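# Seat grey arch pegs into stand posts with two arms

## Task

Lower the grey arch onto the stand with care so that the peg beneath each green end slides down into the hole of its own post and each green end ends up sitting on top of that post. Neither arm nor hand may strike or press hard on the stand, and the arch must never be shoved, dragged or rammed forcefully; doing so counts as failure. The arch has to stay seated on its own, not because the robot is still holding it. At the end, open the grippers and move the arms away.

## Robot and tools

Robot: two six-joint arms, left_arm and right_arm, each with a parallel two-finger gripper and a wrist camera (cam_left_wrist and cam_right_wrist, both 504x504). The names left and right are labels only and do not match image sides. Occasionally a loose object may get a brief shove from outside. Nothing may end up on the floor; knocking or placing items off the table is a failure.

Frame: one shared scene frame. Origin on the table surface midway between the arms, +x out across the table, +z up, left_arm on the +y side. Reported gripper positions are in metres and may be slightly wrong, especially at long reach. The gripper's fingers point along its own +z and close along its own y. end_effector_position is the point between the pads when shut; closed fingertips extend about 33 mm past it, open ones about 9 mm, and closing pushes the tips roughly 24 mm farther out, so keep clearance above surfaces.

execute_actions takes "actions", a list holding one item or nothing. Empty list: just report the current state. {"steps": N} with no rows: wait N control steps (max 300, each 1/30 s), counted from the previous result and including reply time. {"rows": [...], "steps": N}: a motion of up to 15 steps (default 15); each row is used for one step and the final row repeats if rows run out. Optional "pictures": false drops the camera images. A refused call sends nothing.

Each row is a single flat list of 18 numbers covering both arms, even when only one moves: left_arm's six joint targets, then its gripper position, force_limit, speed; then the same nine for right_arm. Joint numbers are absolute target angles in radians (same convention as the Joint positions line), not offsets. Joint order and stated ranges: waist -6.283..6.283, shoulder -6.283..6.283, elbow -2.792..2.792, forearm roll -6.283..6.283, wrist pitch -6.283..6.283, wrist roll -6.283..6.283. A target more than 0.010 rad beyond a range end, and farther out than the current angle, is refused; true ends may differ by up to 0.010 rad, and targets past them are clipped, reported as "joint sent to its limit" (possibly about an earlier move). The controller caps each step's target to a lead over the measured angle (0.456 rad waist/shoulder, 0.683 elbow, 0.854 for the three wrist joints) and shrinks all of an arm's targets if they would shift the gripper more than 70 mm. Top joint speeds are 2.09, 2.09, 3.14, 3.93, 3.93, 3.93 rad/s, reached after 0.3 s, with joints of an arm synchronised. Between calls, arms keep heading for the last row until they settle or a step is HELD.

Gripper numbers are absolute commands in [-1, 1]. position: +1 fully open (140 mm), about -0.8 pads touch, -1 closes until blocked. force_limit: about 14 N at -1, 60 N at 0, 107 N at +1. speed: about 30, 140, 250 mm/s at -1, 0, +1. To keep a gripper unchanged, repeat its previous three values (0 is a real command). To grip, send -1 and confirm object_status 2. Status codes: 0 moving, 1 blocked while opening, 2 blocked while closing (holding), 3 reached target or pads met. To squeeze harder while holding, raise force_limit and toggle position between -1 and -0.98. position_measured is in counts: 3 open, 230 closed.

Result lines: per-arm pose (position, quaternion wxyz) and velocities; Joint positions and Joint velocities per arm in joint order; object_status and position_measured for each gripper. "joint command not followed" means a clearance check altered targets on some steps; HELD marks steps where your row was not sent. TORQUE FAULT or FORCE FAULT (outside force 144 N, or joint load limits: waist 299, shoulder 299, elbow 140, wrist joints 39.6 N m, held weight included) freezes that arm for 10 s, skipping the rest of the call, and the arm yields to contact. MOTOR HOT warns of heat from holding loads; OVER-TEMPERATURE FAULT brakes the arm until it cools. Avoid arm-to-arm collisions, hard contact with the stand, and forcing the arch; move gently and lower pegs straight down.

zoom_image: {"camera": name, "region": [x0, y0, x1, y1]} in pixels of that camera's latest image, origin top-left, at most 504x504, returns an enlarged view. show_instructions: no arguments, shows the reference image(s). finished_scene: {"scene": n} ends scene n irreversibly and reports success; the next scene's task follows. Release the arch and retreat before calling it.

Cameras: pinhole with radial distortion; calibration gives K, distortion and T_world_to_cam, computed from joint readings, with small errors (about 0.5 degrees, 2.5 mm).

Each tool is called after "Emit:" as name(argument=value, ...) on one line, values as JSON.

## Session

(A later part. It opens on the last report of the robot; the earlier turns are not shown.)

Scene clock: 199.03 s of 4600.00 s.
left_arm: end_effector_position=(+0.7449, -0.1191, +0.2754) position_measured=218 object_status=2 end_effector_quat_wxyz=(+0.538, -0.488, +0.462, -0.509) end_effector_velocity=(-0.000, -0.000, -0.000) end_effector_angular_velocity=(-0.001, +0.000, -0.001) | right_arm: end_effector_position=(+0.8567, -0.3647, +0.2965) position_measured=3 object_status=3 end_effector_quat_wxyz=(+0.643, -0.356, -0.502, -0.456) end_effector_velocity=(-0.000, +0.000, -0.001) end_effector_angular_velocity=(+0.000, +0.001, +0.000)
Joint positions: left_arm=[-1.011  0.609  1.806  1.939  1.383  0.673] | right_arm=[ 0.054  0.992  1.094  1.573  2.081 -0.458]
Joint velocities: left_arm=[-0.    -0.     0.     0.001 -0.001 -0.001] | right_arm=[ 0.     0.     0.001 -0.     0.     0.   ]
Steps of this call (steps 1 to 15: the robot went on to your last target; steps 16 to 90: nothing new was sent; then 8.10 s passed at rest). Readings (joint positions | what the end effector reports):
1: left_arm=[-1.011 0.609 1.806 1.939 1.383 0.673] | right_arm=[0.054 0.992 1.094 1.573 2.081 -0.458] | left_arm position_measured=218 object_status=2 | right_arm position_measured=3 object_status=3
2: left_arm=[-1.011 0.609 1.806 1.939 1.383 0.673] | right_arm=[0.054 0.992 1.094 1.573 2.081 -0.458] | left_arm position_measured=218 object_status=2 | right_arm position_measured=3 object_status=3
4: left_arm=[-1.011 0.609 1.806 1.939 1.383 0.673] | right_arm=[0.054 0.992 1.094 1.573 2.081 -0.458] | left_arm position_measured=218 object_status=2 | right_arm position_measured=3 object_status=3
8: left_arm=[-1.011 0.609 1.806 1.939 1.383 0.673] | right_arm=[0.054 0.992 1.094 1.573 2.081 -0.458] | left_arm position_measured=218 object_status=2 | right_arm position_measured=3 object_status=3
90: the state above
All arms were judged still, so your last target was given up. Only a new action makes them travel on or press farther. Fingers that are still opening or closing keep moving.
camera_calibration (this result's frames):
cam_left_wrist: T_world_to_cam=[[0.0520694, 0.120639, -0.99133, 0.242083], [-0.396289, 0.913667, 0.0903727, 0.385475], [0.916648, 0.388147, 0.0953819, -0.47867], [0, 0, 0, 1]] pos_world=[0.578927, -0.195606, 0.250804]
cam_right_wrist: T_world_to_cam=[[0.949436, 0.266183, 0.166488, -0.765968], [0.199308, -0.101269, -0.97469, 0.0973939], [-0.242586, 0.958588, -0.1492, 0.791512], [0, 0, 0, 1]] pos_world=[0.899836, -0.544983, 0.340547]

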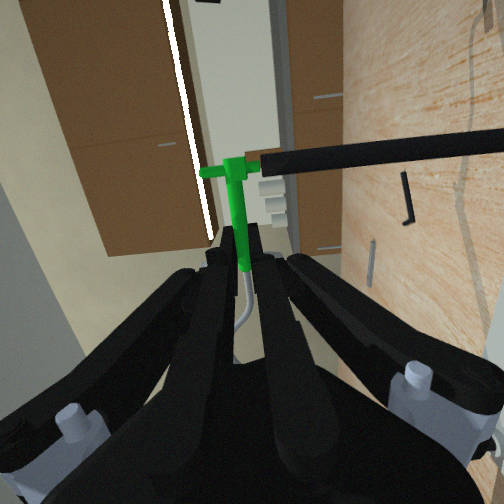

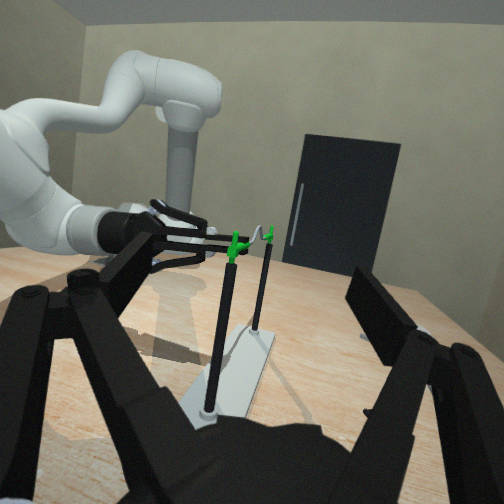

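Emit:
execute_actions(actions=[{"rows": [[-1.01047, 0.61004, 1.8033, 1.93718, 1.38447, 0.67486, -1, 0.1, -0.5, 0.0543, 0.9922, 1.094, 1.5725, 2.0812, -0.4583, 1, 0, 0]], "steps": 15}])

Emit:
zoom_image(camera="cam_right_wrist", region=[205, 215, 295, 285])

Scene clock: 211.93 s of 4600.00 s.
left_arm: end_effector_position=(+0.7455, -0.1192, +0.2754) position_measured=218 object_status=2 end_effector_quat_wxyz=(+0.538, -0.489, +0.462, -0.508) end_effector_velocity=(+0.000, -0.000, +0.000) end_effector_angular_velocity=(+0.000, -0.000, +0.000) | right_arm: end_effector_position=(+0.8567, -0.3647, +0.2965) position_measured=3 object_status=3 end_effector_quat_wxyz=(+0.643, -0.356, -0.502, -0.456) end_effector_velocity=(+0.000, +0.000, +0.001) end_effector_angular_velocity=(+0.000, -0.001, -0.001)
Joint positions: left_arm=[-1.01   0.61   1.803  1.937  1.384  0.675] | right_arm=[ 0.054  0.992  1.094  1.573  2.081 -0.458]
Joint velocities: left_arm=[ 0.  0. -0.  0.  0.  0.] | right_arm=[-0.    -0.001  0.001  0.001 -0.001 -0.001]
Steps of this call (steps 1 to 90: nothing new was sent; then 9.40 s passed at rest; steps 91 to 105: all 15 steps of this action). Readings (joint positions | what the end effector reports):
91: left_arm=[-1.011 0.609 1.805 1.939 1.384 0.673] | right_arm=[0.054 0.992 1.094 1.573 2.081 -0.458] | left_arm position_measured=218 object_status=2 | right_arm position_measured=3 object_status=3
92: left_arm=[-1.011 0.609 1.804 1.938 1.384 0.674] | right_arm=[0.054 0.992 1.094 1.573 2.081 -0.458] | left_arm position_measured=218 object_status=2 | right_arm position_measured=3 object_status=3
94: left_arm=[-1.011 0.610 1.803 1.937 1.384 0.675] | right_arm=[0.054 0.992 1.094 1.573 2.081 -0.458] | left_arm position_measured=218 object_status=2 | right_arm position_measured=3 object_status=3
98: left_arm=[-1.011 0.610 1.803 1.937 1.384 0.675] | right_arm=[0.054 0.992 1.094 1.573 2.081 -0.458] | left_arm position_measured=218 object_status=2 | right_arm position_measured=3 object_status=3
105: the state above
camera_calibration (this result's frames):
cam_left_wrist: T_world_to_cam=[[0.051849, 0.120789, -0.991323, 0.242229], [-0.398533, 0.912692, 0.0903632, 0.387333], [0.915687, 0.390389, 0.0954603, -0.478276], [0, 0, 0, 1]] pos_world=[0.579756, -0.19606, 0.250783]
cam_right_wrist: T_world_to_cam=[[0.949436, 0.266183, 0.166488, -0.765968], [0.199308, -0.101269, -0.97469, 0.0973937], [-0.242586, 0.958588, -0.149201, 0.791512], [0, 0, 0, 1]] pos_world=[0.899836, -0.544983, 0.340547]

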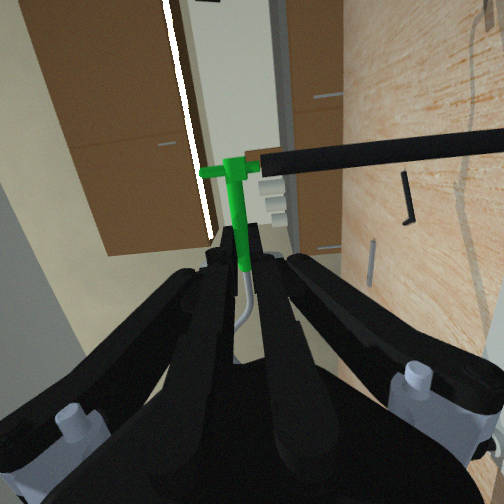

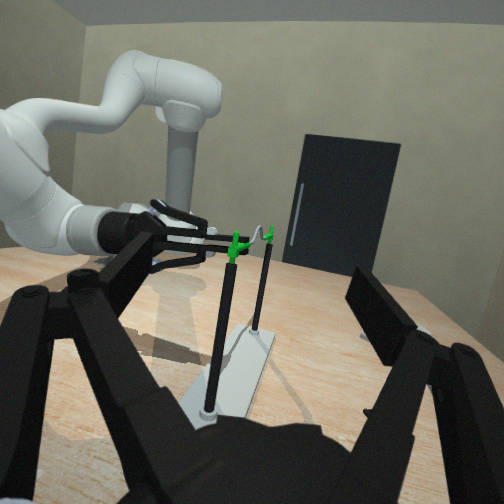

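Region (205, 215, 295, 285) of cam_right_wrist's 504x504 image, scaled by 5.600, with more detail than that image has.

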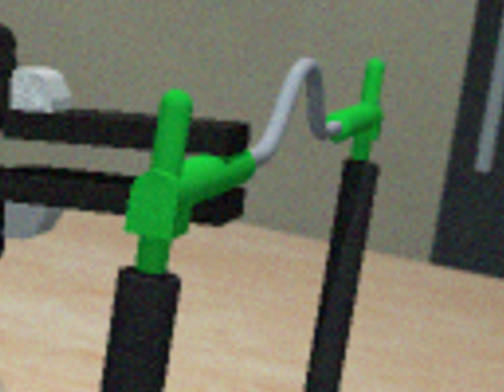

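Emit:
execute_actions(actions=[{"rows": [[-1.01047, 0.61356, 1.80439, 1.93815, 1.38616, 0.67046, -1, 0.1, -0.5, 0.0543, 0.9922, 1.094, 1.5725, 2.0812, -0.4583, 1, 0, 0]], "steps": 15}])

Emit:
zoom_image(camera="cam_right_wrist", region=[205, 215, 295, 285])

Scene clock: 215.67 s of 4600.00 s.
left_arm: end_effector_position=(+0.7455, -0.1190, +0.2725) position_measured=218 object_status=2 end_effector_quat_wxyz=(+0.538, -0.488, +0.462, -0.508) end_effector_velocity=(+0.000, -0.000, -0.001) end_effector_angular_velocity=(+0.001, +0.001, -0.000) | right_arm: end_effector_position=(+0.8567, -0.3647, +0.2965) position_measured=3 object_status=3 end_effector_quat_wxyz=(+0.643, -0.356, -0.502, -0.456) end_effector_velocity=(-0.000, +0.000, +0.001) end_effector_angular_velocity=(-0.001, -0.001, +0.000)
Joint positions: left_arm=[-1.01   0.614  1.804  1.938  1.386  0.67 ] | right_arm=[ 0.054  0.992  1.094  1.573  2.081 -0.458]
Joint velocities: left_arm=[ 0.     0.001  0.    -0.    -0.    -0.   ] | right_arm=[ 0.    -0.001 -0.    -0.001 -0.    -0.   ]
Steps of this call (steps 1 to 15: the robot went on to your last target; steps 16 to 97: nothing new was sent; steps 98 to 112: all 15 steps of this action). Readings (joint positions | what the end effector reports):
98: left_arm=[-1.010 0.610 1.803 1.937 1.385 0.675] | right_arm=[0.054 0.992 1.094 1.573 2.081 -0.458] | left_arm position_measured=218 object_status=2 | right_arm position_measured=3 object_status=3
99: left_arm=[-1.010 0.612 1.804 1.937 1.386 0.673] | right_arm=[0.054 0.992 1.094 1.573 2.081 -0.458] | left_arm position_measured=218 object_status=2 | right_arm position_measured=3 object_status=3
101: left_arm=[-1.010 0.614 1.804 1.937 1.386 0.671] | right_arm=[0.054 0.992 1.094 1.573 2.081 -0.458] | left_arm position_measured=218 object_status=2 | right_arm position_measured=3 object_status=3
105: left_arm=[-1.010 0.614 1.804 1.938 1.386 0.671] | right_arm=[0.054 0.992 1.094 1.573 2.081 -0.458] | left_arm position_measured=218 object_status=2 | right_arm position_measured=3 object_status=3
112: the state above
camera_calibration (this result's frames):
cam_left_wrist: T_world_to_cam=[[0.0519479, 0.120857, -0.99131, 0.239206], [-0.398522, 0.912694, 0.0903888, 0.387447], [0.915686, 0.390363, 0.0955768, -0.478027], [0, 0, 0, 1]] pos_world=[0.579703, -0.195926, 0.247795]
cam_right_wrist: T_world_to_cam=[[0.949436, 0.266183, 0.166488, -0.765968], [0.199308, -0.101269, -0.97469, 0.0973936], [-0.242586, 0.958588, -0.149201, 0.791512], [0, 0, 0, 1]] pos_world=[0.899836, -0.544983, 0.340547]

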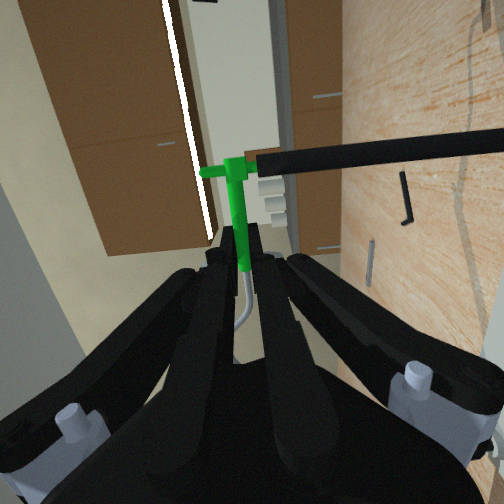

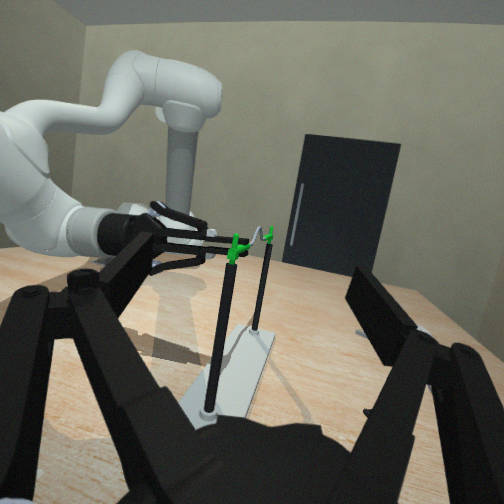

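Region (205, 215, 295, 285) of cam_right_wrist's 504x504 image, scaled by 5.600, with more detail than that image has.

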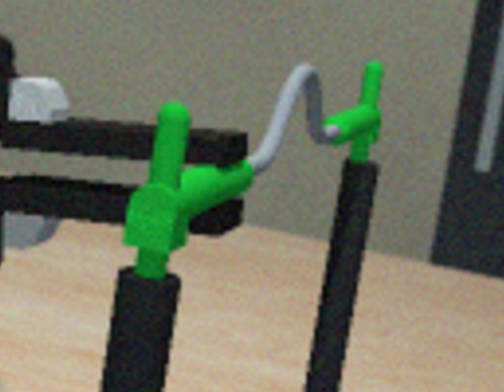

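Emit:
execute_actions(actions=[{"rows": [[-1.01047, 0.61708, 1.80548, 1.93912, 1.38785, 0.66606, -1, 0.1, -0.5, 0.0543, 0.9922, 1.094, 1.5725, 2.0812, -0.4583, 1, 0, 0]], "steps": 15}])

Emit:
zoom_image(camera="cam_right_wrist", region=[205, 215, 295, 285])

Scene clock: 219.03 s of 4600.00 s.
left_arm: end_effector_position=(+0.7454, -0.1190, +0.2696) position_measured=218 object_status=2 end_effector_quat_wxyz=(+0.538, -0.488, +0.462, -0.508) end_effector_velocity=(-0.000, +0.000, +0.001) end_effector_angular_velocity=(-0.001, -0.002, +0.001) | right_arm: end_effector_position=(+0.8567, -0.3647, +0.2965) position_measured=3 object_status=3 end_effector_quat_wxyz=(+0.643, -0.356, -0.502, -0.456) end_effector_velocity=(+0.000, +0.000, -0.001) end_effector_angular_velocity=(+0.000, -0.000, -0.000)
Joint positions: left_arm=[-1.01   0.617  1.806  1.939  1.388  0.666] | right_arm=[ 0.054  0.992  1.094  1.573  2.081 -0.458]
Joint velocities: left_arm=[ 0.    -0.001 -0.     0.     0.001 -0.   ] | right_arm=[ 0.     0.001 -0.001  0.    -0.    -0.001]
Steps of this call (steps 1 to 15: the robot went on to your last target; steps 16 to 86: nothing new was sent; steps 87 to 101: all 15 steps of this action). Readings (joint positions | what the end effector reports):
87: left_arm=[-1.010 0.614 1.804 1.938 1.386 0.670] | right_arm=[0.054 0.992 1.094 1.573 2.081 -0.458] | left_arm position_measured=218 object_status=2 | right_arm position_measured=3 object_status=3
88: left_arm=[-1.010 0.615 1.805 1.939 1.387 0.667] | right_arm=[0.054 0.992 1.094 1.573 2.081 -0.458] | left_arm position_measured=218 object_status=2 | right_arm position_measured=3 object_status=3
90: left_arm=[-1.010 0.617 1.806 1.939 1.387 0.666] | right_arm=[0.054 0.992 1.094 1.573 2.081 -0.458] | left_arm position_measured=218 object_status=2 | right_arm position_measured=3 object_status=3
94: left_arm=[-1.010 0.617 1.806 1.939 1.388 0.666] | right_arm=[0.054 0.992 1.094 1.573 2.081 -0.458] | left_arm position_measured=218 object_status=2 | right_arm position_measured=3 object_status=3
101: the state above
camera_calibration (this result's frames):
cam_left_wrist: T_world_to_cam=[[0.0522143, 0.121018, -0.991276, 0.236139], [-0.398244, 0.912808, 0.090461, 0.387383], [0.915792, 0.390046, 0.0958561, -0.477885], [0, 0, 0, 1]] pos_world=[0.579586, -0.195786, 0.244844]
cam_right_wrist: T_world_to_cam=[[0.949436, 0.266183, 0.166488, -0.765968], [0.199308, -0.101269, -0.97469, 0.0973939], [-0.242586, 0.958588, -0.1492, 0.791512], [0, 0, 0, 1]] pos_world=[0.899836, -0.544983, 0.340547]

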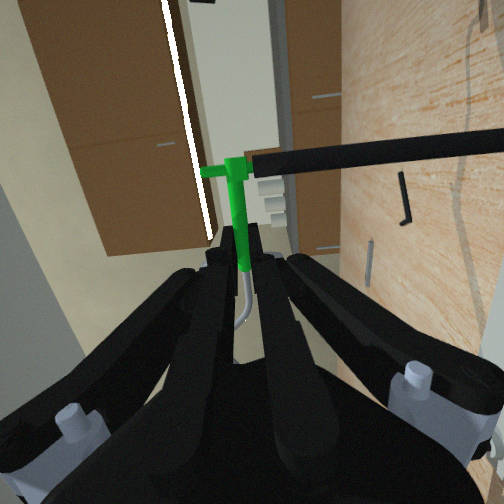

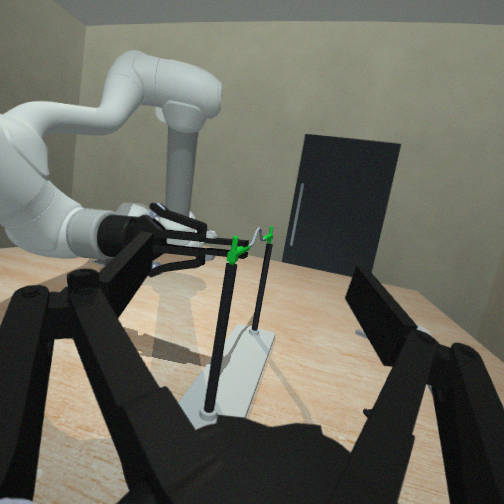

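Region (205, 215, 295, 285) of cam_right_wrist's 504x504 image, scaled by 5.600, with more detail than that image has.

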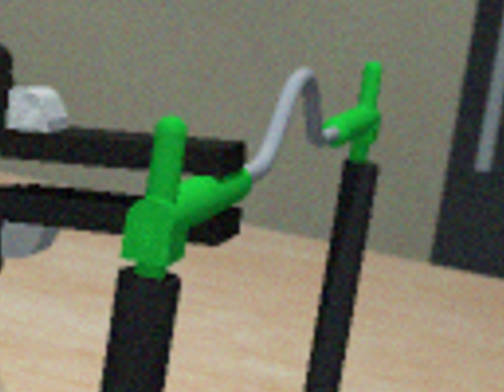

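Emit:
execute_actions(actions=[{"rows": [[-1.01047, 0.61297, 1.80421, 1.93799, 1.38588, 0.6712, -1, 0.1, -0.5, 0.0543, 0.9922, 1.094, 1.5725, 2.0812, -0.4583, 1, 0, 0]], "steps": 15}])

Emit:
zoom_image(camera="cam_right_wrist", region=[250, 220, 290, 255])

Emit:
zoom_image(camera="cam_right_wrist", region=[215, 240, 255, 275])

Scene clock: 223.63 s of 4600.00 s.
left_arm: end_effector_position=(+0.7455, -0.1191, +0.2729) position_measured=218 object_status=2 end_effector_quat_wxyz=(+0.538, -0.489, +0.462, -0.508) end_effector_velocity=(-0.000, -0.000, +0.000) end_effector_angular_velocity=(+0.000, -0.000, -0.000) | right_arm: end_effector_position=(+0.8567, -0.3647, +0.2965) position_measured=3 object_status=3 end_effector_quat_wxyz=(+0.643, -0.356, -0.502, -0.456) end_effector_velocity=(+0.000, -0.000, +0.001) end_effector_angular_velocity=(-0.001, -0.001, -0.000)
Joint positions: left_arm=[-1.01   0.613  1.804  1.938  1.386  0.671] | right_arm=[ 0.054  0.992  1.094  1.573  2.081 -0.458]
Joint velocities: left_arm=[ 0.    -0.001  0.     0.001 -0.     0.   ] | right_arm=[-0.    -0.001 -0.001 -0.001 -0.     0.   ]
Steps of this call (steps 1 to 15: the robot went on to your last target; steps 16 to 90: nothing new was sent; then 1.10 s passed at rest; steps 91 to 105: all 15 steps of this action). Readings (joint positions | what the end effector reports):
91: left_arm=[-1.010 0.617 1.805 1.939 1.388 0.666] | right_arm=[0.054 0.992 1.094 1.573 2.081 -0.458] | left_arm position_measured=218 object_status=2 | right_arm position_measured=3 object_status=3
92: left_arm=[-1.010 0.615 1.805 1.938 1.387 0.669] | right_arm=[0.054 0.992 1.094 1.573 2.081 -0.458] | left_arm position_measured=218 object_status=2 | right_arm position_measured=3 object_status=3
94: left_arm=[-1.010 0.613 1.804 1.938 1.386 0.671] | right_arm=[0.054 0.992 1.094 1.573 2.081 -0.458] | left_arm position_measured=218 object_status=2 | right_arm position_measured=3 object_status=3
98: left_arm=[-1.010 0.613 1.804 1.938 1.386 0.671] | right_arm=[0.054 0.992 1.094 1.573 2.081 -0.458] | left_arm position_measured=218 object_status=2 | right_arm position_measured=3 object_status=3
105: the state above
camera_calibration (this result's frames):
cam_left_wrist: T_world_to_cam=[[0.0517901, 0.120674, -0.99134, 0.239791], [-0.398643, 0.912653, 0.0902698, 0.387549], [0.915643, 0.390516, 0.0953723, -0.477974], [0, 0, 0, 1]] pos_world=[0.579729, -0.195978, 0.248316]
cam_right_wrist: T_world_to_cam=[[0.949436, 0.266183, 0.166488, -0.765968], [0.199308, -0.101269, -0.97469, 0.0973938], [-0.242586, 0.958588, -0.149201, 0.791512], [0, 0, 0, 1]] pos_world=[0.899836, -0.544983, 0.340547]

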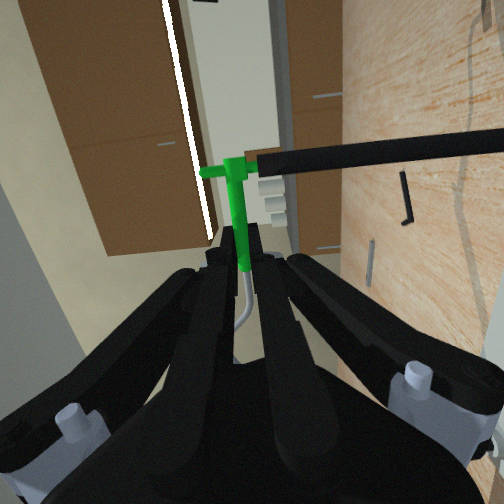

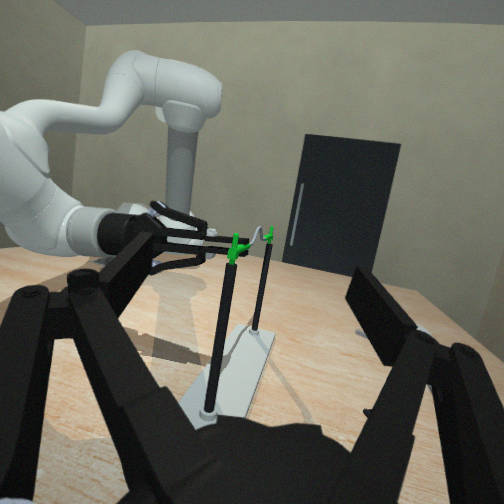

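Region (250, 220, 290, 255) of cam_right_wrist's 504x504 image, scaled by 12.600, with more detail than that image has; it fills the top 441 rows of this view, and the rest is white.

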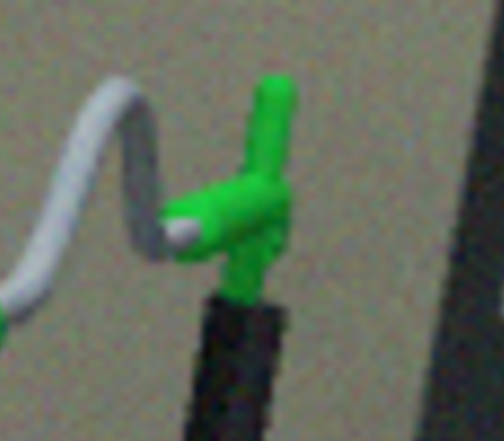

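Region (215, 240, 255, 275) of cam_right_wrist's 504x504 image, scaled by 12.600, with more detail than that image has; it fills the top 441 rows of this view, and the rest is white.

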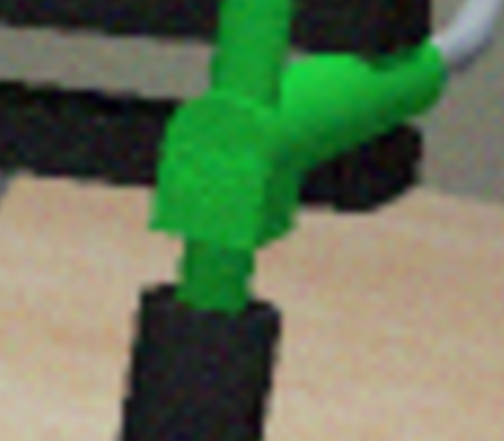

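Emit:
execute_actions(actions=[{"rows": [[-1.00945, 0.60998, 1.80593, 1.94133, 1.38236, 0.67116, -1, 0.1, -0.5, 0.0543, 0.9922, 1.094, 1.5725, 2.0812, -0.4583, 1, 0, 0]], "steps": 15}])

Emit:
zoom_image(camera="cam_right_wrist", region=[250, 220, 290, 255])

Emit:
zoom_image(camera="cam_right_wrist", region=[215, 240, 255, 275])

Scene clock: 232.80 s of 4600.00 s.
left_arm: end_effector_position=(+0.7458, -0.1190, +0.2745) position_measured=218 object_status=2 end_effector_quat_wxyz=(+0.537, -0.488, +0.463, -0.509) end_effector_velocity=(-0.000, +0.000, +0.001) end_effector_angular_velocity=(-0.001, -0.000, -0.000) | right_arm: end_effector_position=(+0.8567, -0.3647, +0.2965) position_measured=3 object_status=3 end_effector_quat_wxyz=(+0.643, -0.356, -0.502, -0.456) end_effector_velocity=(-0.000, -0.000, -0.000) end_effector_angular_velocity=(+0.000, +0.001, +0.001)
Joint positions: left_arm=[-1.009  0.61   1.806  1.941  1.382  0.671] | right_arm=[ 0.054  0.992  1.094  1.573  2.081 -0.458]
Joint velocities: left_arm=[ 0.    -0.001  0.    -0.    -0.     0.   ] | right_arm=[-0.    -0.     0.001 -0.     0.001  0.   ]
Steps of this call (steps 1 to 15: the robot went on to your last target; steps 16 to 90: nothing new was sent; then 5.67 s passed at rest; steps 91 to 105: all 15 steps of this action). Readings (joint positions | what the end effector reports):
91: left_arm=[-1.010 0.613 1.804 1.938 1.386 0.671] | right_arm=[0.054 0.992 1.094 1.573 2.081 -0.458] | left_arm position_measured=218 object_status=2 | right_arm position_measured=3 object_status=3
92: left_arm=[-1.010 0.611 1.806 1.940 1.383 0.671] | right_arm=[0.054 0.992 1.094 1.573 2.081 -0.458] | left_arm position_measured=218 object_status=2 | right_arm position_measured=3 object_status=3
94: left_arm=[-1.010 0.610 1.806 1.941 1.382 0.671] | right_arm=[0.054 0.992 1.094 1.573 2.081 -0.458] | left_arm position_measured=218 object_status=2 | right_arm position_measured=3 object_status=3
98: left_arm=[-1.009 0.610 1.806 1.941 1.382 0.671] | right_arm=[0.054 0.992 1.094 1.573 2.081 -0.458] | left_arm position_measured=218 object_status=2 | right_arm position_measured=3 object_status=3
105: the state above
camera_calibration (this result's frames):
cam_left_wrist: T_world_to_cam=[[0.0522155, 0.120467, -0.991343, 0.241001], [-0.395109, 0.914187, 0.0902801, 0.385007], [0.917149, 0.386975, 0.0953324, -0.479909], [0, 0, 0, 1]] pos_world=[0.579684, -0.195288, 0.249907]
cam_right_wrist: T_world_to_cam=[[0.949436, 0.266183, 0.166488, -0.765968], [0.199308, -0.101269, -0.97469, 0.0973937], [-0.242586, 0.958588, -0.1492, 0.791512], [0, 0, 0, 1]] pos_world=[0.899836, -0.544983, 0.340547]

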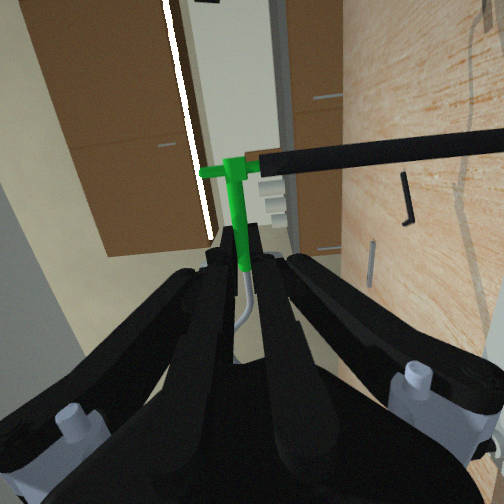

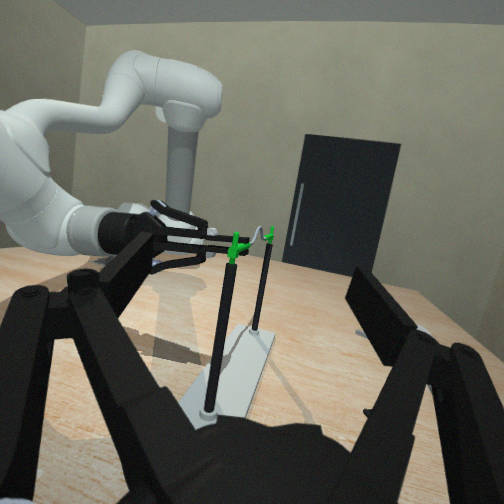

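Region (250, 220, 290, 255) of cam_right_wrist's 504x504 image, scaled by 12.600, with more detail than that image has; it fills the top 441 rows of this view, and the rest is white.

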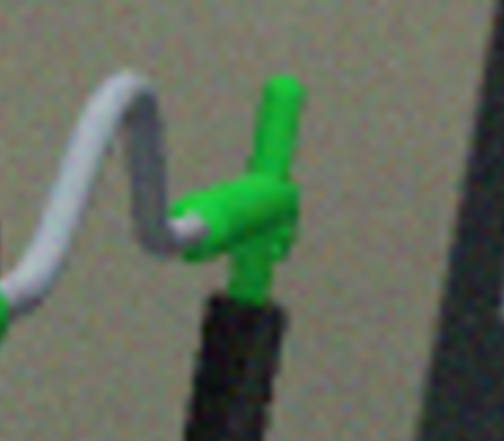

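Region (215, 240, 255, 275) of cam_right_wrist's 504x504 image, scaled by 12.600, with more detail than that image has; it fills the top 441 rows of this view, and the rest is white.

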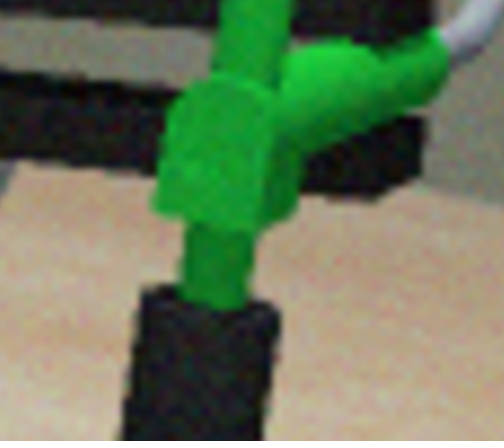

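Emit:
execute_actions(actions=[{"rows": [[-1.00945, 0.61233, 1.80666, 1.94198, 1.38349, 0.66823, -1, 0.1, -0.5, 0.0543, 0.9922, 1.094, 1.5725, 2.0812, -0.4583, 1, 0, 0]], "steps": 15}])

Emit:
zoom_image(camera="cam_right_wrist", region=[250, 220, 290, 255])

Emit:
zoom_image(camera="cam_right_wrist", region=[215, 240, 255, 275])

Scene clock: 237.23 s of 4600.00 s.
left_arm: end_effector_position=(+0.7458, -0.1190, +0.2724) position_measured=218 object_status=2 end_effector_quat_wxyz=(+0.537, -0.488, +0.463, -0.509) end_effector_velocity=(-0.000, +0.000, +0.001) end_effector_angular_velocity=(-0.000, -0.001, -0.001) | right_arm: end_effector_position=(+0.8567, -0.3647, +0.2965) position_measured=3 object_status=3 end_effector_quat_wxyz=(+0.643, -0.356, -0.502, -0.456) end_effector_velocity=(-0.000, -0.000, -0.000) end_effector_angular_velocity=(-0.000, +0.000, -0.001)
Joint positions: left_arm=[-1.009  0.612  1.807  1.942  1.383  0.668] | right_arm=[ 0.054  0.992  1.094  1.573  2.081 -0.458]
Joint velocities: left_arm=[ 0.    -0.001  0.001  0.001 -0.     0.   ] | right_arm=[-0.    -0.001  0.001 -0.    -0.001 -0.   ]
Steps of this call (steps 1 to 15: the robot went on to your last target; steps 16 to 90: nothing new was sent; then 0.93 s passed at rest; steps 91 to 105: all 15 steps of this action). Readings (joint positions | what the end effector reports):
91: left_arm=[-1.009 0.610 1.806 1.941 1.382 0.671] | right_arm=[0.054 0.992 1.094 1.573 2.081 -0.458] | left_arm position_measured=218 object_status=2 | right_arm position_measured=3 object_status=3
92: left_arm=[-1.009 0.612 1.806 1.942 1.383 0.669] | right_arm=[0.054 0.992 1.094 1.573 2.081 -0.458] | left_arm position_measured=218 object_status=2 | right_arm position_measured=3 object_status=3
94: left_arm=[-1.009 0.612 1.806 1.942 1.383 0.668] | right_arm=[0.054 0.992 1.094 1.573 2.081 -0.458] | left_arm position_measured=218 object_status=2 | right_arm position_measured=3 object_status=3
98: left_arm=[-1.009 0.612 1.806 1.942 1.383 0.668] | right_arm=[0.054 0.992 1.094 1.573 2.081 -0.458] | left_arm position_measured=218 object_status=2 | right_arm position_measured=3 object_status=3
105: the state above
camera_calibration (this result's frames):
cam_left_wrist: T_world_to_cam=[[0.0522391, 0.120614, -0.991324, 0.238884], [-0.39504, 0.914204, 0.0904137, 0.385101], [0.917177, 0.38689, 0.0954046, -0.479764], [0, 0, 0, 1]] pos_world=[0.57968, -0.195258, 0.247764]
cam_right_wrist: T_world_to_cam=[[0.949436, 0.266183, 0.166488, -0.765968], [0.199308, -0.101269, -0.97469, 0.0973939], [-0.242586, 0.958588, -0.1492, 0.791512], [0, 0, 0, 1]] pos_world=[0.899836, -0.544983, 0.340547]

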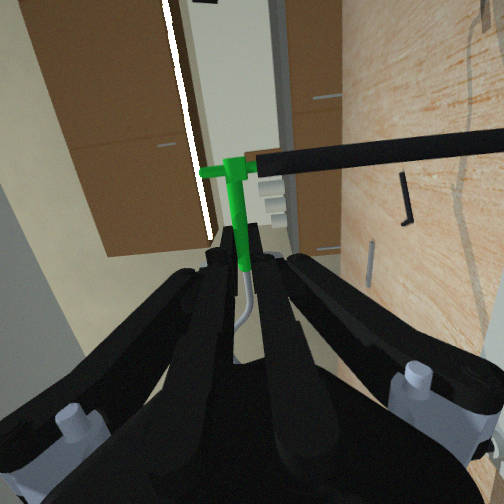

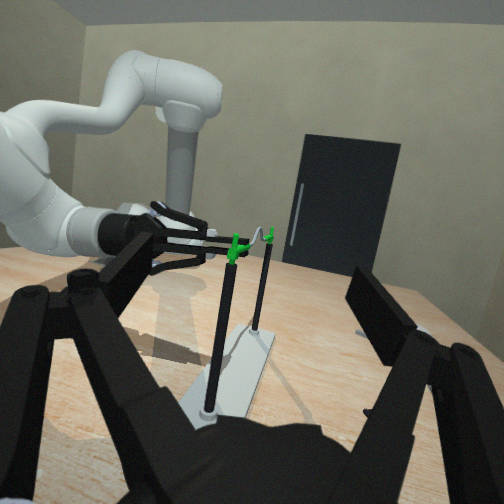

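Region (250, 220, 290, 255) of cam_right_wrist's 504x504 image, scaled by 12.600, with more detail than that image has; it fills the top 441 rows of this view, and the rest is white.

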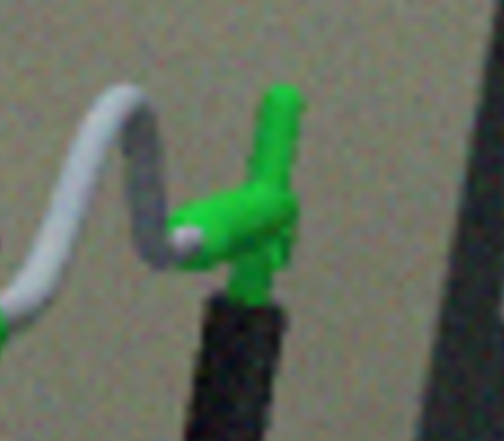

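Region (215, 240, 255, 275) of cam_right_wrist's 504x504 image, scaled by 12.600, with more detail than that image has; it fills the top 441 rows of this view, and the rest is white.

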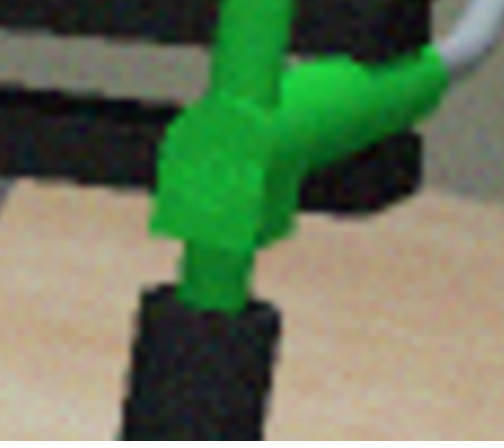

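Emit:
execute_actions(actions=[{"rows": [[-1.00945, 0.61585, 1.80775, 1.94295, 1.38518, 0.66383, -1, 0.1, -0.5, 0.0543, 0.9922, 1.094, 1.5725, 2.0812, -0.4583, 1, 0, 0]], "steps": 15}])

Emit:
zoom_image(camera="cam_right_wrist", region=[250, 220, 290, 255])

Emit:
zoom_image(camera="cam_right_wrist", region=[215, 240, 255, 275])

Scene clock: 240.77 s of 4600.00 s.
left_arm: end_effector_position=(+0.7456, -0.1188, +0.2695) position_measured=218 object_status=2 end_effector_quat_wxyz=(+0.537, -0.488, +0.463, -0.509) end_effector_velocity=(+0.000, +0.000, -0.001) end_effector_angular_velocity=(-0.000, +0.001, +0.001) | right_arm: end_effector_position=(+0.8567, -0.3647, +0.2965) position_measured=3 object_status=3 end_effector_quat_wxyz=(+0.643, -0.356, -0.502, -0.456) end_effector_velocity=(-0.000, +0.000, -0.000) end_effector_angular_velocity=(+0.000, +0.000, +0.000)
Joint positions: left_arm=[-1.009  0.616  1.808  1.943  1.385  0.664] | right_arm=[ 0.054  0.992  1.094  1.573  2.081 -0.458]
Joint velocities: left_arm=[ 0.     0.001 -0.    -0.001  0.    -0.   ] | right_arm=[ 0.  0.  0. -0.  0. -0.]
Steps of this call (steps 1 to 15: the robot went on to your last target; steps 16 to 90: nothing new was sent; then 0.03 s passed at rest; steps 91 to 105: all 15 steps of this action). Readings (joint positions | what the end effector reports):
91: left_arm=[-1.009 0.612 1.807 1.942 1.384 0.668] | right_arm=[0.054 0.992 1.094 1.573 2.081 -0.458] | left_arm position_measured=218 object_status=2 | right_arm position_measured=3 object_status=3
92: left_arm=[-1.009 0.614 1.807 1.942 1.385 0.665] | right_arm=[0.054 0.992 1.094 1.573 2.081 -0.458] | left_arm position_measured=218 object_status=2 | right_arm position_measured=3 object_status=3
94: left_arm=[-1.009 0.616 1.808 1.942 1.385 0.664] | right_arm=[0.054 0.992 1.094 1.573 2.081 -0.458] | left_arm position_measured=218 object_status=2 | right_arm position_measured=3 object_status=3
98: left_arm=[-1.009 0.616 1.808 1.943 1.385 0.664] | right_arm=[0.054 0.992 1.094 1.573 2.081 -0.458] | left_arm position_measured=218 object_status=2 | right_arm position_measured=3 object_status=3
105: the state above
camera_calibration (this result's frames):
cam_left_wrist: T_world_to_cam=[[0.0523171, 0.120662, -0.991314, 0.235935], [-0.394959, 0.914237, 0.0904358, 0.385086], [0.917208, 0.386797, 0.0954866, -0.479484], [0, 0, 0, 1]] pos_world=[0.579536, -0.195066, 0.244844]
cam_right_wrist: T_world_to_cam=[[0.949436, 0.266183, 0.166488, -0.765968], [0.199308, -0.101269, -0.97469, 0.0973936], [-0.242586, 0.958588, -0.149201, 0.791512], [0, 0, 0, 1]] pos_world=[0.899836, -0.544983, 0.340547]

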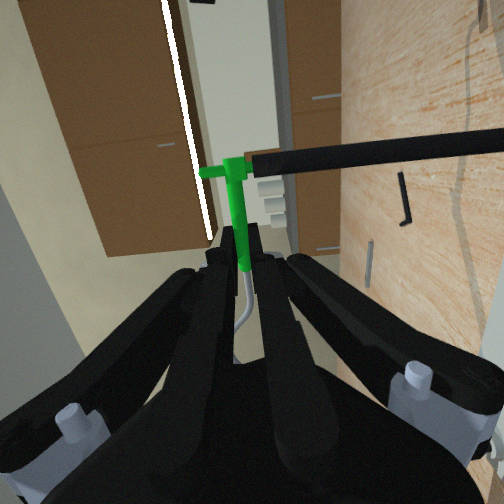

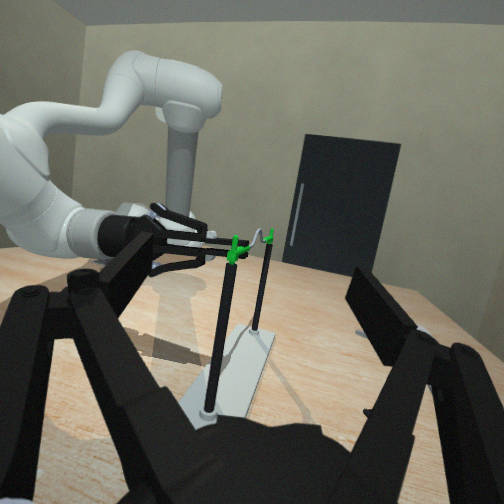

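Region (250, 220, 290, 255) of cam_right_wrist's 504x504 image, scaled by 12.600, with more detail than that image has; it fills the top 441 rows of this view, and the rest is white.

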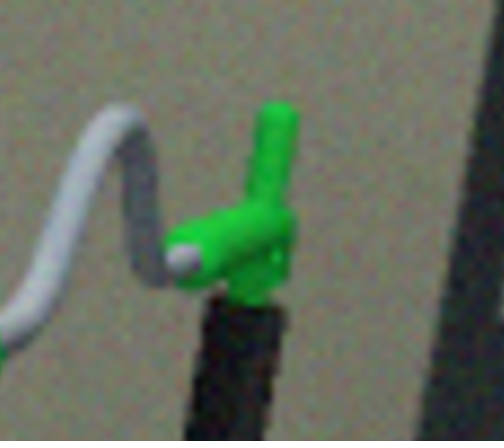

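Region (215, 240, 255, 275) of cam_right_wrist's 504x504 image, scaled by 12.600, with more detail than that image has; it fills the top 441 rows of this view, and the rest is white.

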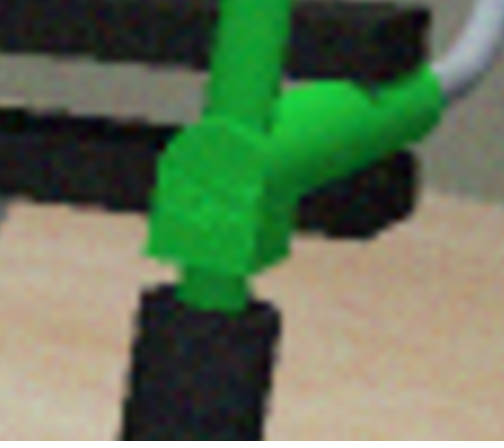

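Emit:
execute_actions(actions=[{"rows": [[-1.00945, 0.61878, 1.80866, 1.94376, 1.38659, 0.66016, -1, 0.1, -0.5, 0.0543, 0.9922, 1.094, 1.5725, 2.0812, -0.4583, 1, 0, 0]], "steps": 15}])

Emit:
zoom_image(camera="cam_right_wrist", region=[250, 220, 290, 255])

Emit:
zoom_image(camera="cam_right_wrist", region=[215, 240, 255, 275])

Scene clock: 247.23 s of 4600.00 s.
left_arm: end_effector_position=(+0.7456, -0.1188, +0.2671) position_measured=218 object_status=2 end_effector_quat_wxyz=(+0.537, -0.488, +0.463, -0.509) end_effector_velocity=(-0.000, -0.000, -0.001) end_effector_angular_velocity=(+0.002, +0.001, -0.001) | right_arm: end_effector_position=(+0.8567, -0.3647, +0.2965) position_measured=3 object_status=3 end_effector_quat_wxyz=(+0.643, -0.356, -0.502, -0.456) end_effector_velocity=(-0.001, -0.000, +0.002) end_effector_angular_velocity=(-0.000, -0.002, +0.001)
Joint positions: left_arm=[-1.009  0.619  1.809  1.944  1.387  0.66 ] | right_arm=[ 0.054  0.992  1.094  1.573  2.081 -0.458]
Joint velocities: left_arm=[ 0.     0.001  0.001  0.    -0.001 -0.   ] | right_arm=[-0.    -0.002  0.001 -0.     0.    -0.   ]
Steps of this call (steps 1 to 15: the robot went on to your last target; steps 16 to 90: nothing new was sent; then 2.97 s passed at rest; steps 91 to 105: all 15 steps of this action). Readings (joint positions | what the end effector reports):
91: left_arm=[-1.009 0.616 1.808 1.943 1.385 0.664] | right_arm=[0.054 0.992 1.094 1.573 2.081 -0.458] | left_arm position_measured=218 object_status=2 | right_arm position_measured=3 object_status=3
92: left_arm=[-1.009 0.618 1.808 1.943 1.386 0.661] | right_arm=[0.054 0.992 1.094 1.573 2.081 -0.458] | left_arm position_measured=218 object_status=2 | right_arm position_measured=3 object_status=3
94: left_arm=[-1.009 0.619 1.808 1.944 1.386 0.660] | right_arm=[0.054 0.992 1.094 1.573 2.081 -0.458] | left_arm position_measured=218 object_status=2 | right_arm position_measured=3 object_status=3
98: left_arm=[-1.009 0.619 1.808 1.944 1.387 0.660] | right_arm=[0.054 0.992 1.094 1.573 2.081 -0.458] | left_arm position_measured=218 object_status=2 | right_arm position_measured=3 object_status=3
105: the state above
camera_calibration (this result's frames):
cam_left_wrist: T_world_to_cam=[[0.0524896, 0.120587, -0.991314, 0.233407], [-0.394824, 0.914307, 0.0903141, 0.385255], [0.917256, 0.386654, 0.0956024, -0.479325], [0, 0, 0, 1]] pos_world=[0.57952, -0.195055, 0.24241]
cam_right_wrist: T_world_to_cam=[[0.949436, 0.266183, 0.166488, -0.765968], [0.199308, -0.101269, -0.97469, 0.0973938], [-0.242586, 0.958588, -0.1492, 0.791512], [0, 0, 0, 1]] pos_world=[0.899836, -0.544983, 0.340547]

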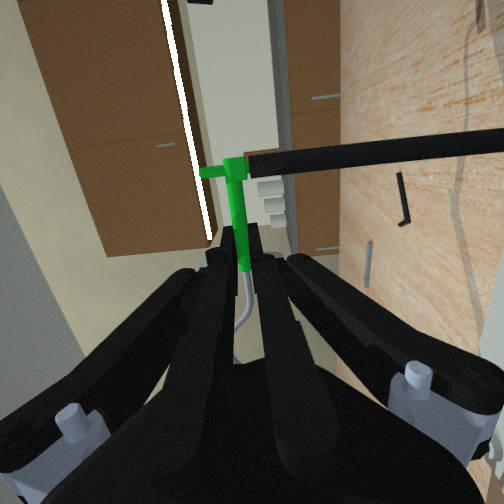

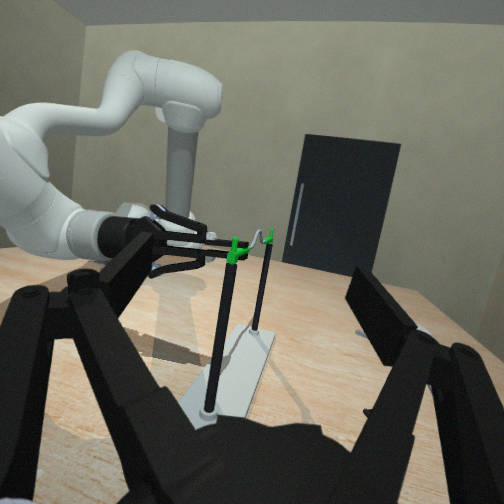

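Region (250, 220, 290, 255) of cam_right_wrist's 504x504 image, scaled by 12.600, with more detail than that image has; it fills the top 441 rows of this view, and the rest is white.

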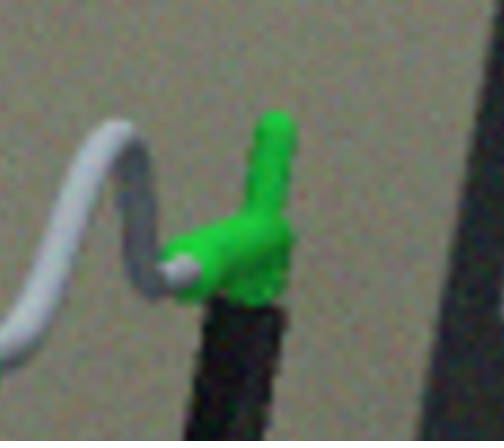

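Region (215, 240, 255, 275) of cam_right_wrist's 504x504 image, scaled by 12.600, with more detail than that image has; it fills the top 441 rows of this view, and the rest is white.

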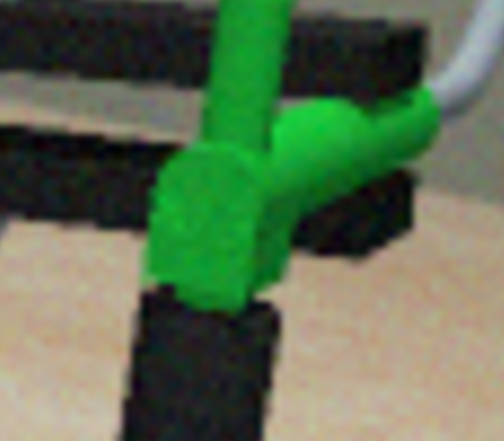

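Emit:
execute_actions(actions=[{"rows": [[-1.00945, 0.61878, 1.80866, 1.94376, 1.38659, 0.66016, -0.4, 0.1, -0.7, 0.0543, 0.9922, 1.094, 1.5725, 2.0812, -0.4583, 1, 0, 0]], "steps": 15}])

Emit:
zoom_image(camera="cam_right_wrist", region=[205, 215, 295, 285])

Scene clock: 250.43 s of 4600.00 s.
left_arm: end_effector_position=(+0.7456, -0.1188, +0.2672) position_measured=179 object_status=0 end_effector_quat_wxyz=(+0.537, -0.488, +0.463, -0.509) end_effector_velocity=(-0.000, -0.000, +0.001) end_effector_angular_velocity=(-0.001, -0.001, -0.000) | right_arm: end_effector_position=(+0.8567, -0.3647, +0.2965) position_measured=3 object_status=3 end_effector_quat_wxyz=(+0.643, -0.356, -0.502, -0.456) end_effector_velocity=(-0.001, -0.000, +0.001) end_effector_angular_velocity=(+0.001, -0.002, +0.000)
Joint positions: left_arm=[-1.009  0.619  1.809  1.944  1.387  0.66 ] | right_arm=[ 0.054  0.992  1.094  1.573  2.081 -0.458]
Joint velocities: left_arm=[ 0.    -0.001  0.     0.001 -0.    -0.   ] | right_arm=[-0.    -0.001  0.001  0.     0.001 -0.001]
Steps of this call (steps 1 to 15: the robot went on to your last target; steps 16 to 81: nothing new was sent; steps 82 to 96: all 15 steps of this action). Readings (joint positions | what the end effector reports):
82: left_arm=[-1.009 0.619 1.809 1.944 1.387 0.660] | right_arm=[0.054 0.992 1.094 1.573 2.081 -0.458] | left_arm position_measured=218 object_status=0 | right_arm position_measured=3 object_status=3
83: left_arm=[-1.009 0.619 1.809 1.944 1.387 0.660] | right_arm=[0.054 0.992 1.094 1.573 2.081 -0.458] | left_arm position_measured=218 object_status=0 | right_arm position_measured=3 object_status=3
85: left_arm=[-1.009 0.619 1.809 1.944 1.387 0.660] | right_arm=[0.054 0.992 1.094 1.573 2.081 -0.458] | left_arm position_measured=209 object_status=0 | right_arm position_measured=3 object_status=3
89: left_arm=[-1.009 0.619 1.809 1.944 1.387 0.660] | right_arm=[0.054 0.992 1.094 1.573 2.081 -0.458] | left_arm position_measured=196 object_status=0 | right_arm position_measured=3 object_status=3
96: the state above
camera_calibration (this result's frames):
cam_left_wrist: T_world_to_cam=[[0.0525694, 0.120564, -0.991313, 0.233417], [-0.394893, 0.914283, 0.0902545, 0.385243], [0.917222, 0.386718, 0.0956733, -0.479327], [0, 0, 0, 1]] pos_world=[0.579508, -0.194999, 0.242478]
cam_right_wrist: T_world_to_cam=[[0.949436, 0.266183, 0.166488, -0.765968], [0.199308, -0.101269, -0.97469, 0.0973938], [-0.242586, 0.958588, -0.1492, 0.791512], [0, 0, 0, 1]] pos_world=[0.899836, -0.544983, 0.340547]

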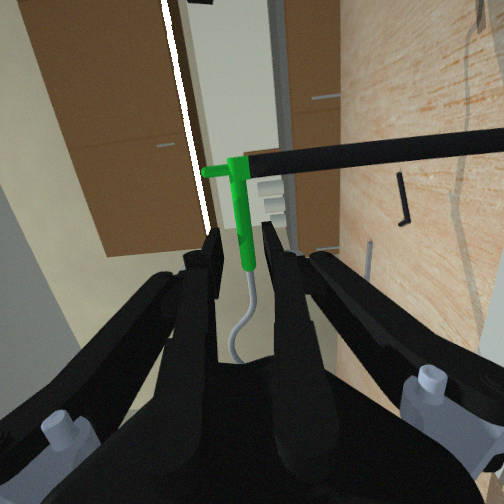

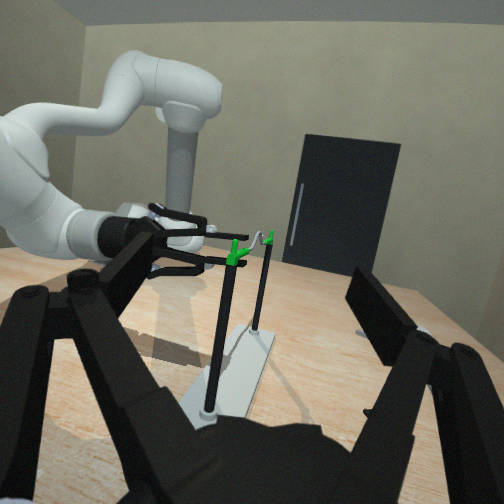

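Region (205, 215, 295, 285) of cam_right_wrist's 504x504 image, scaled by 5.600, with more detail than that image has.

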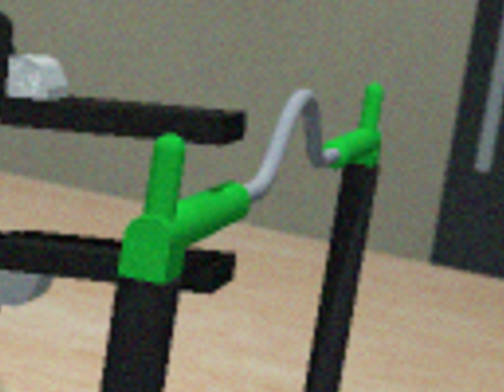

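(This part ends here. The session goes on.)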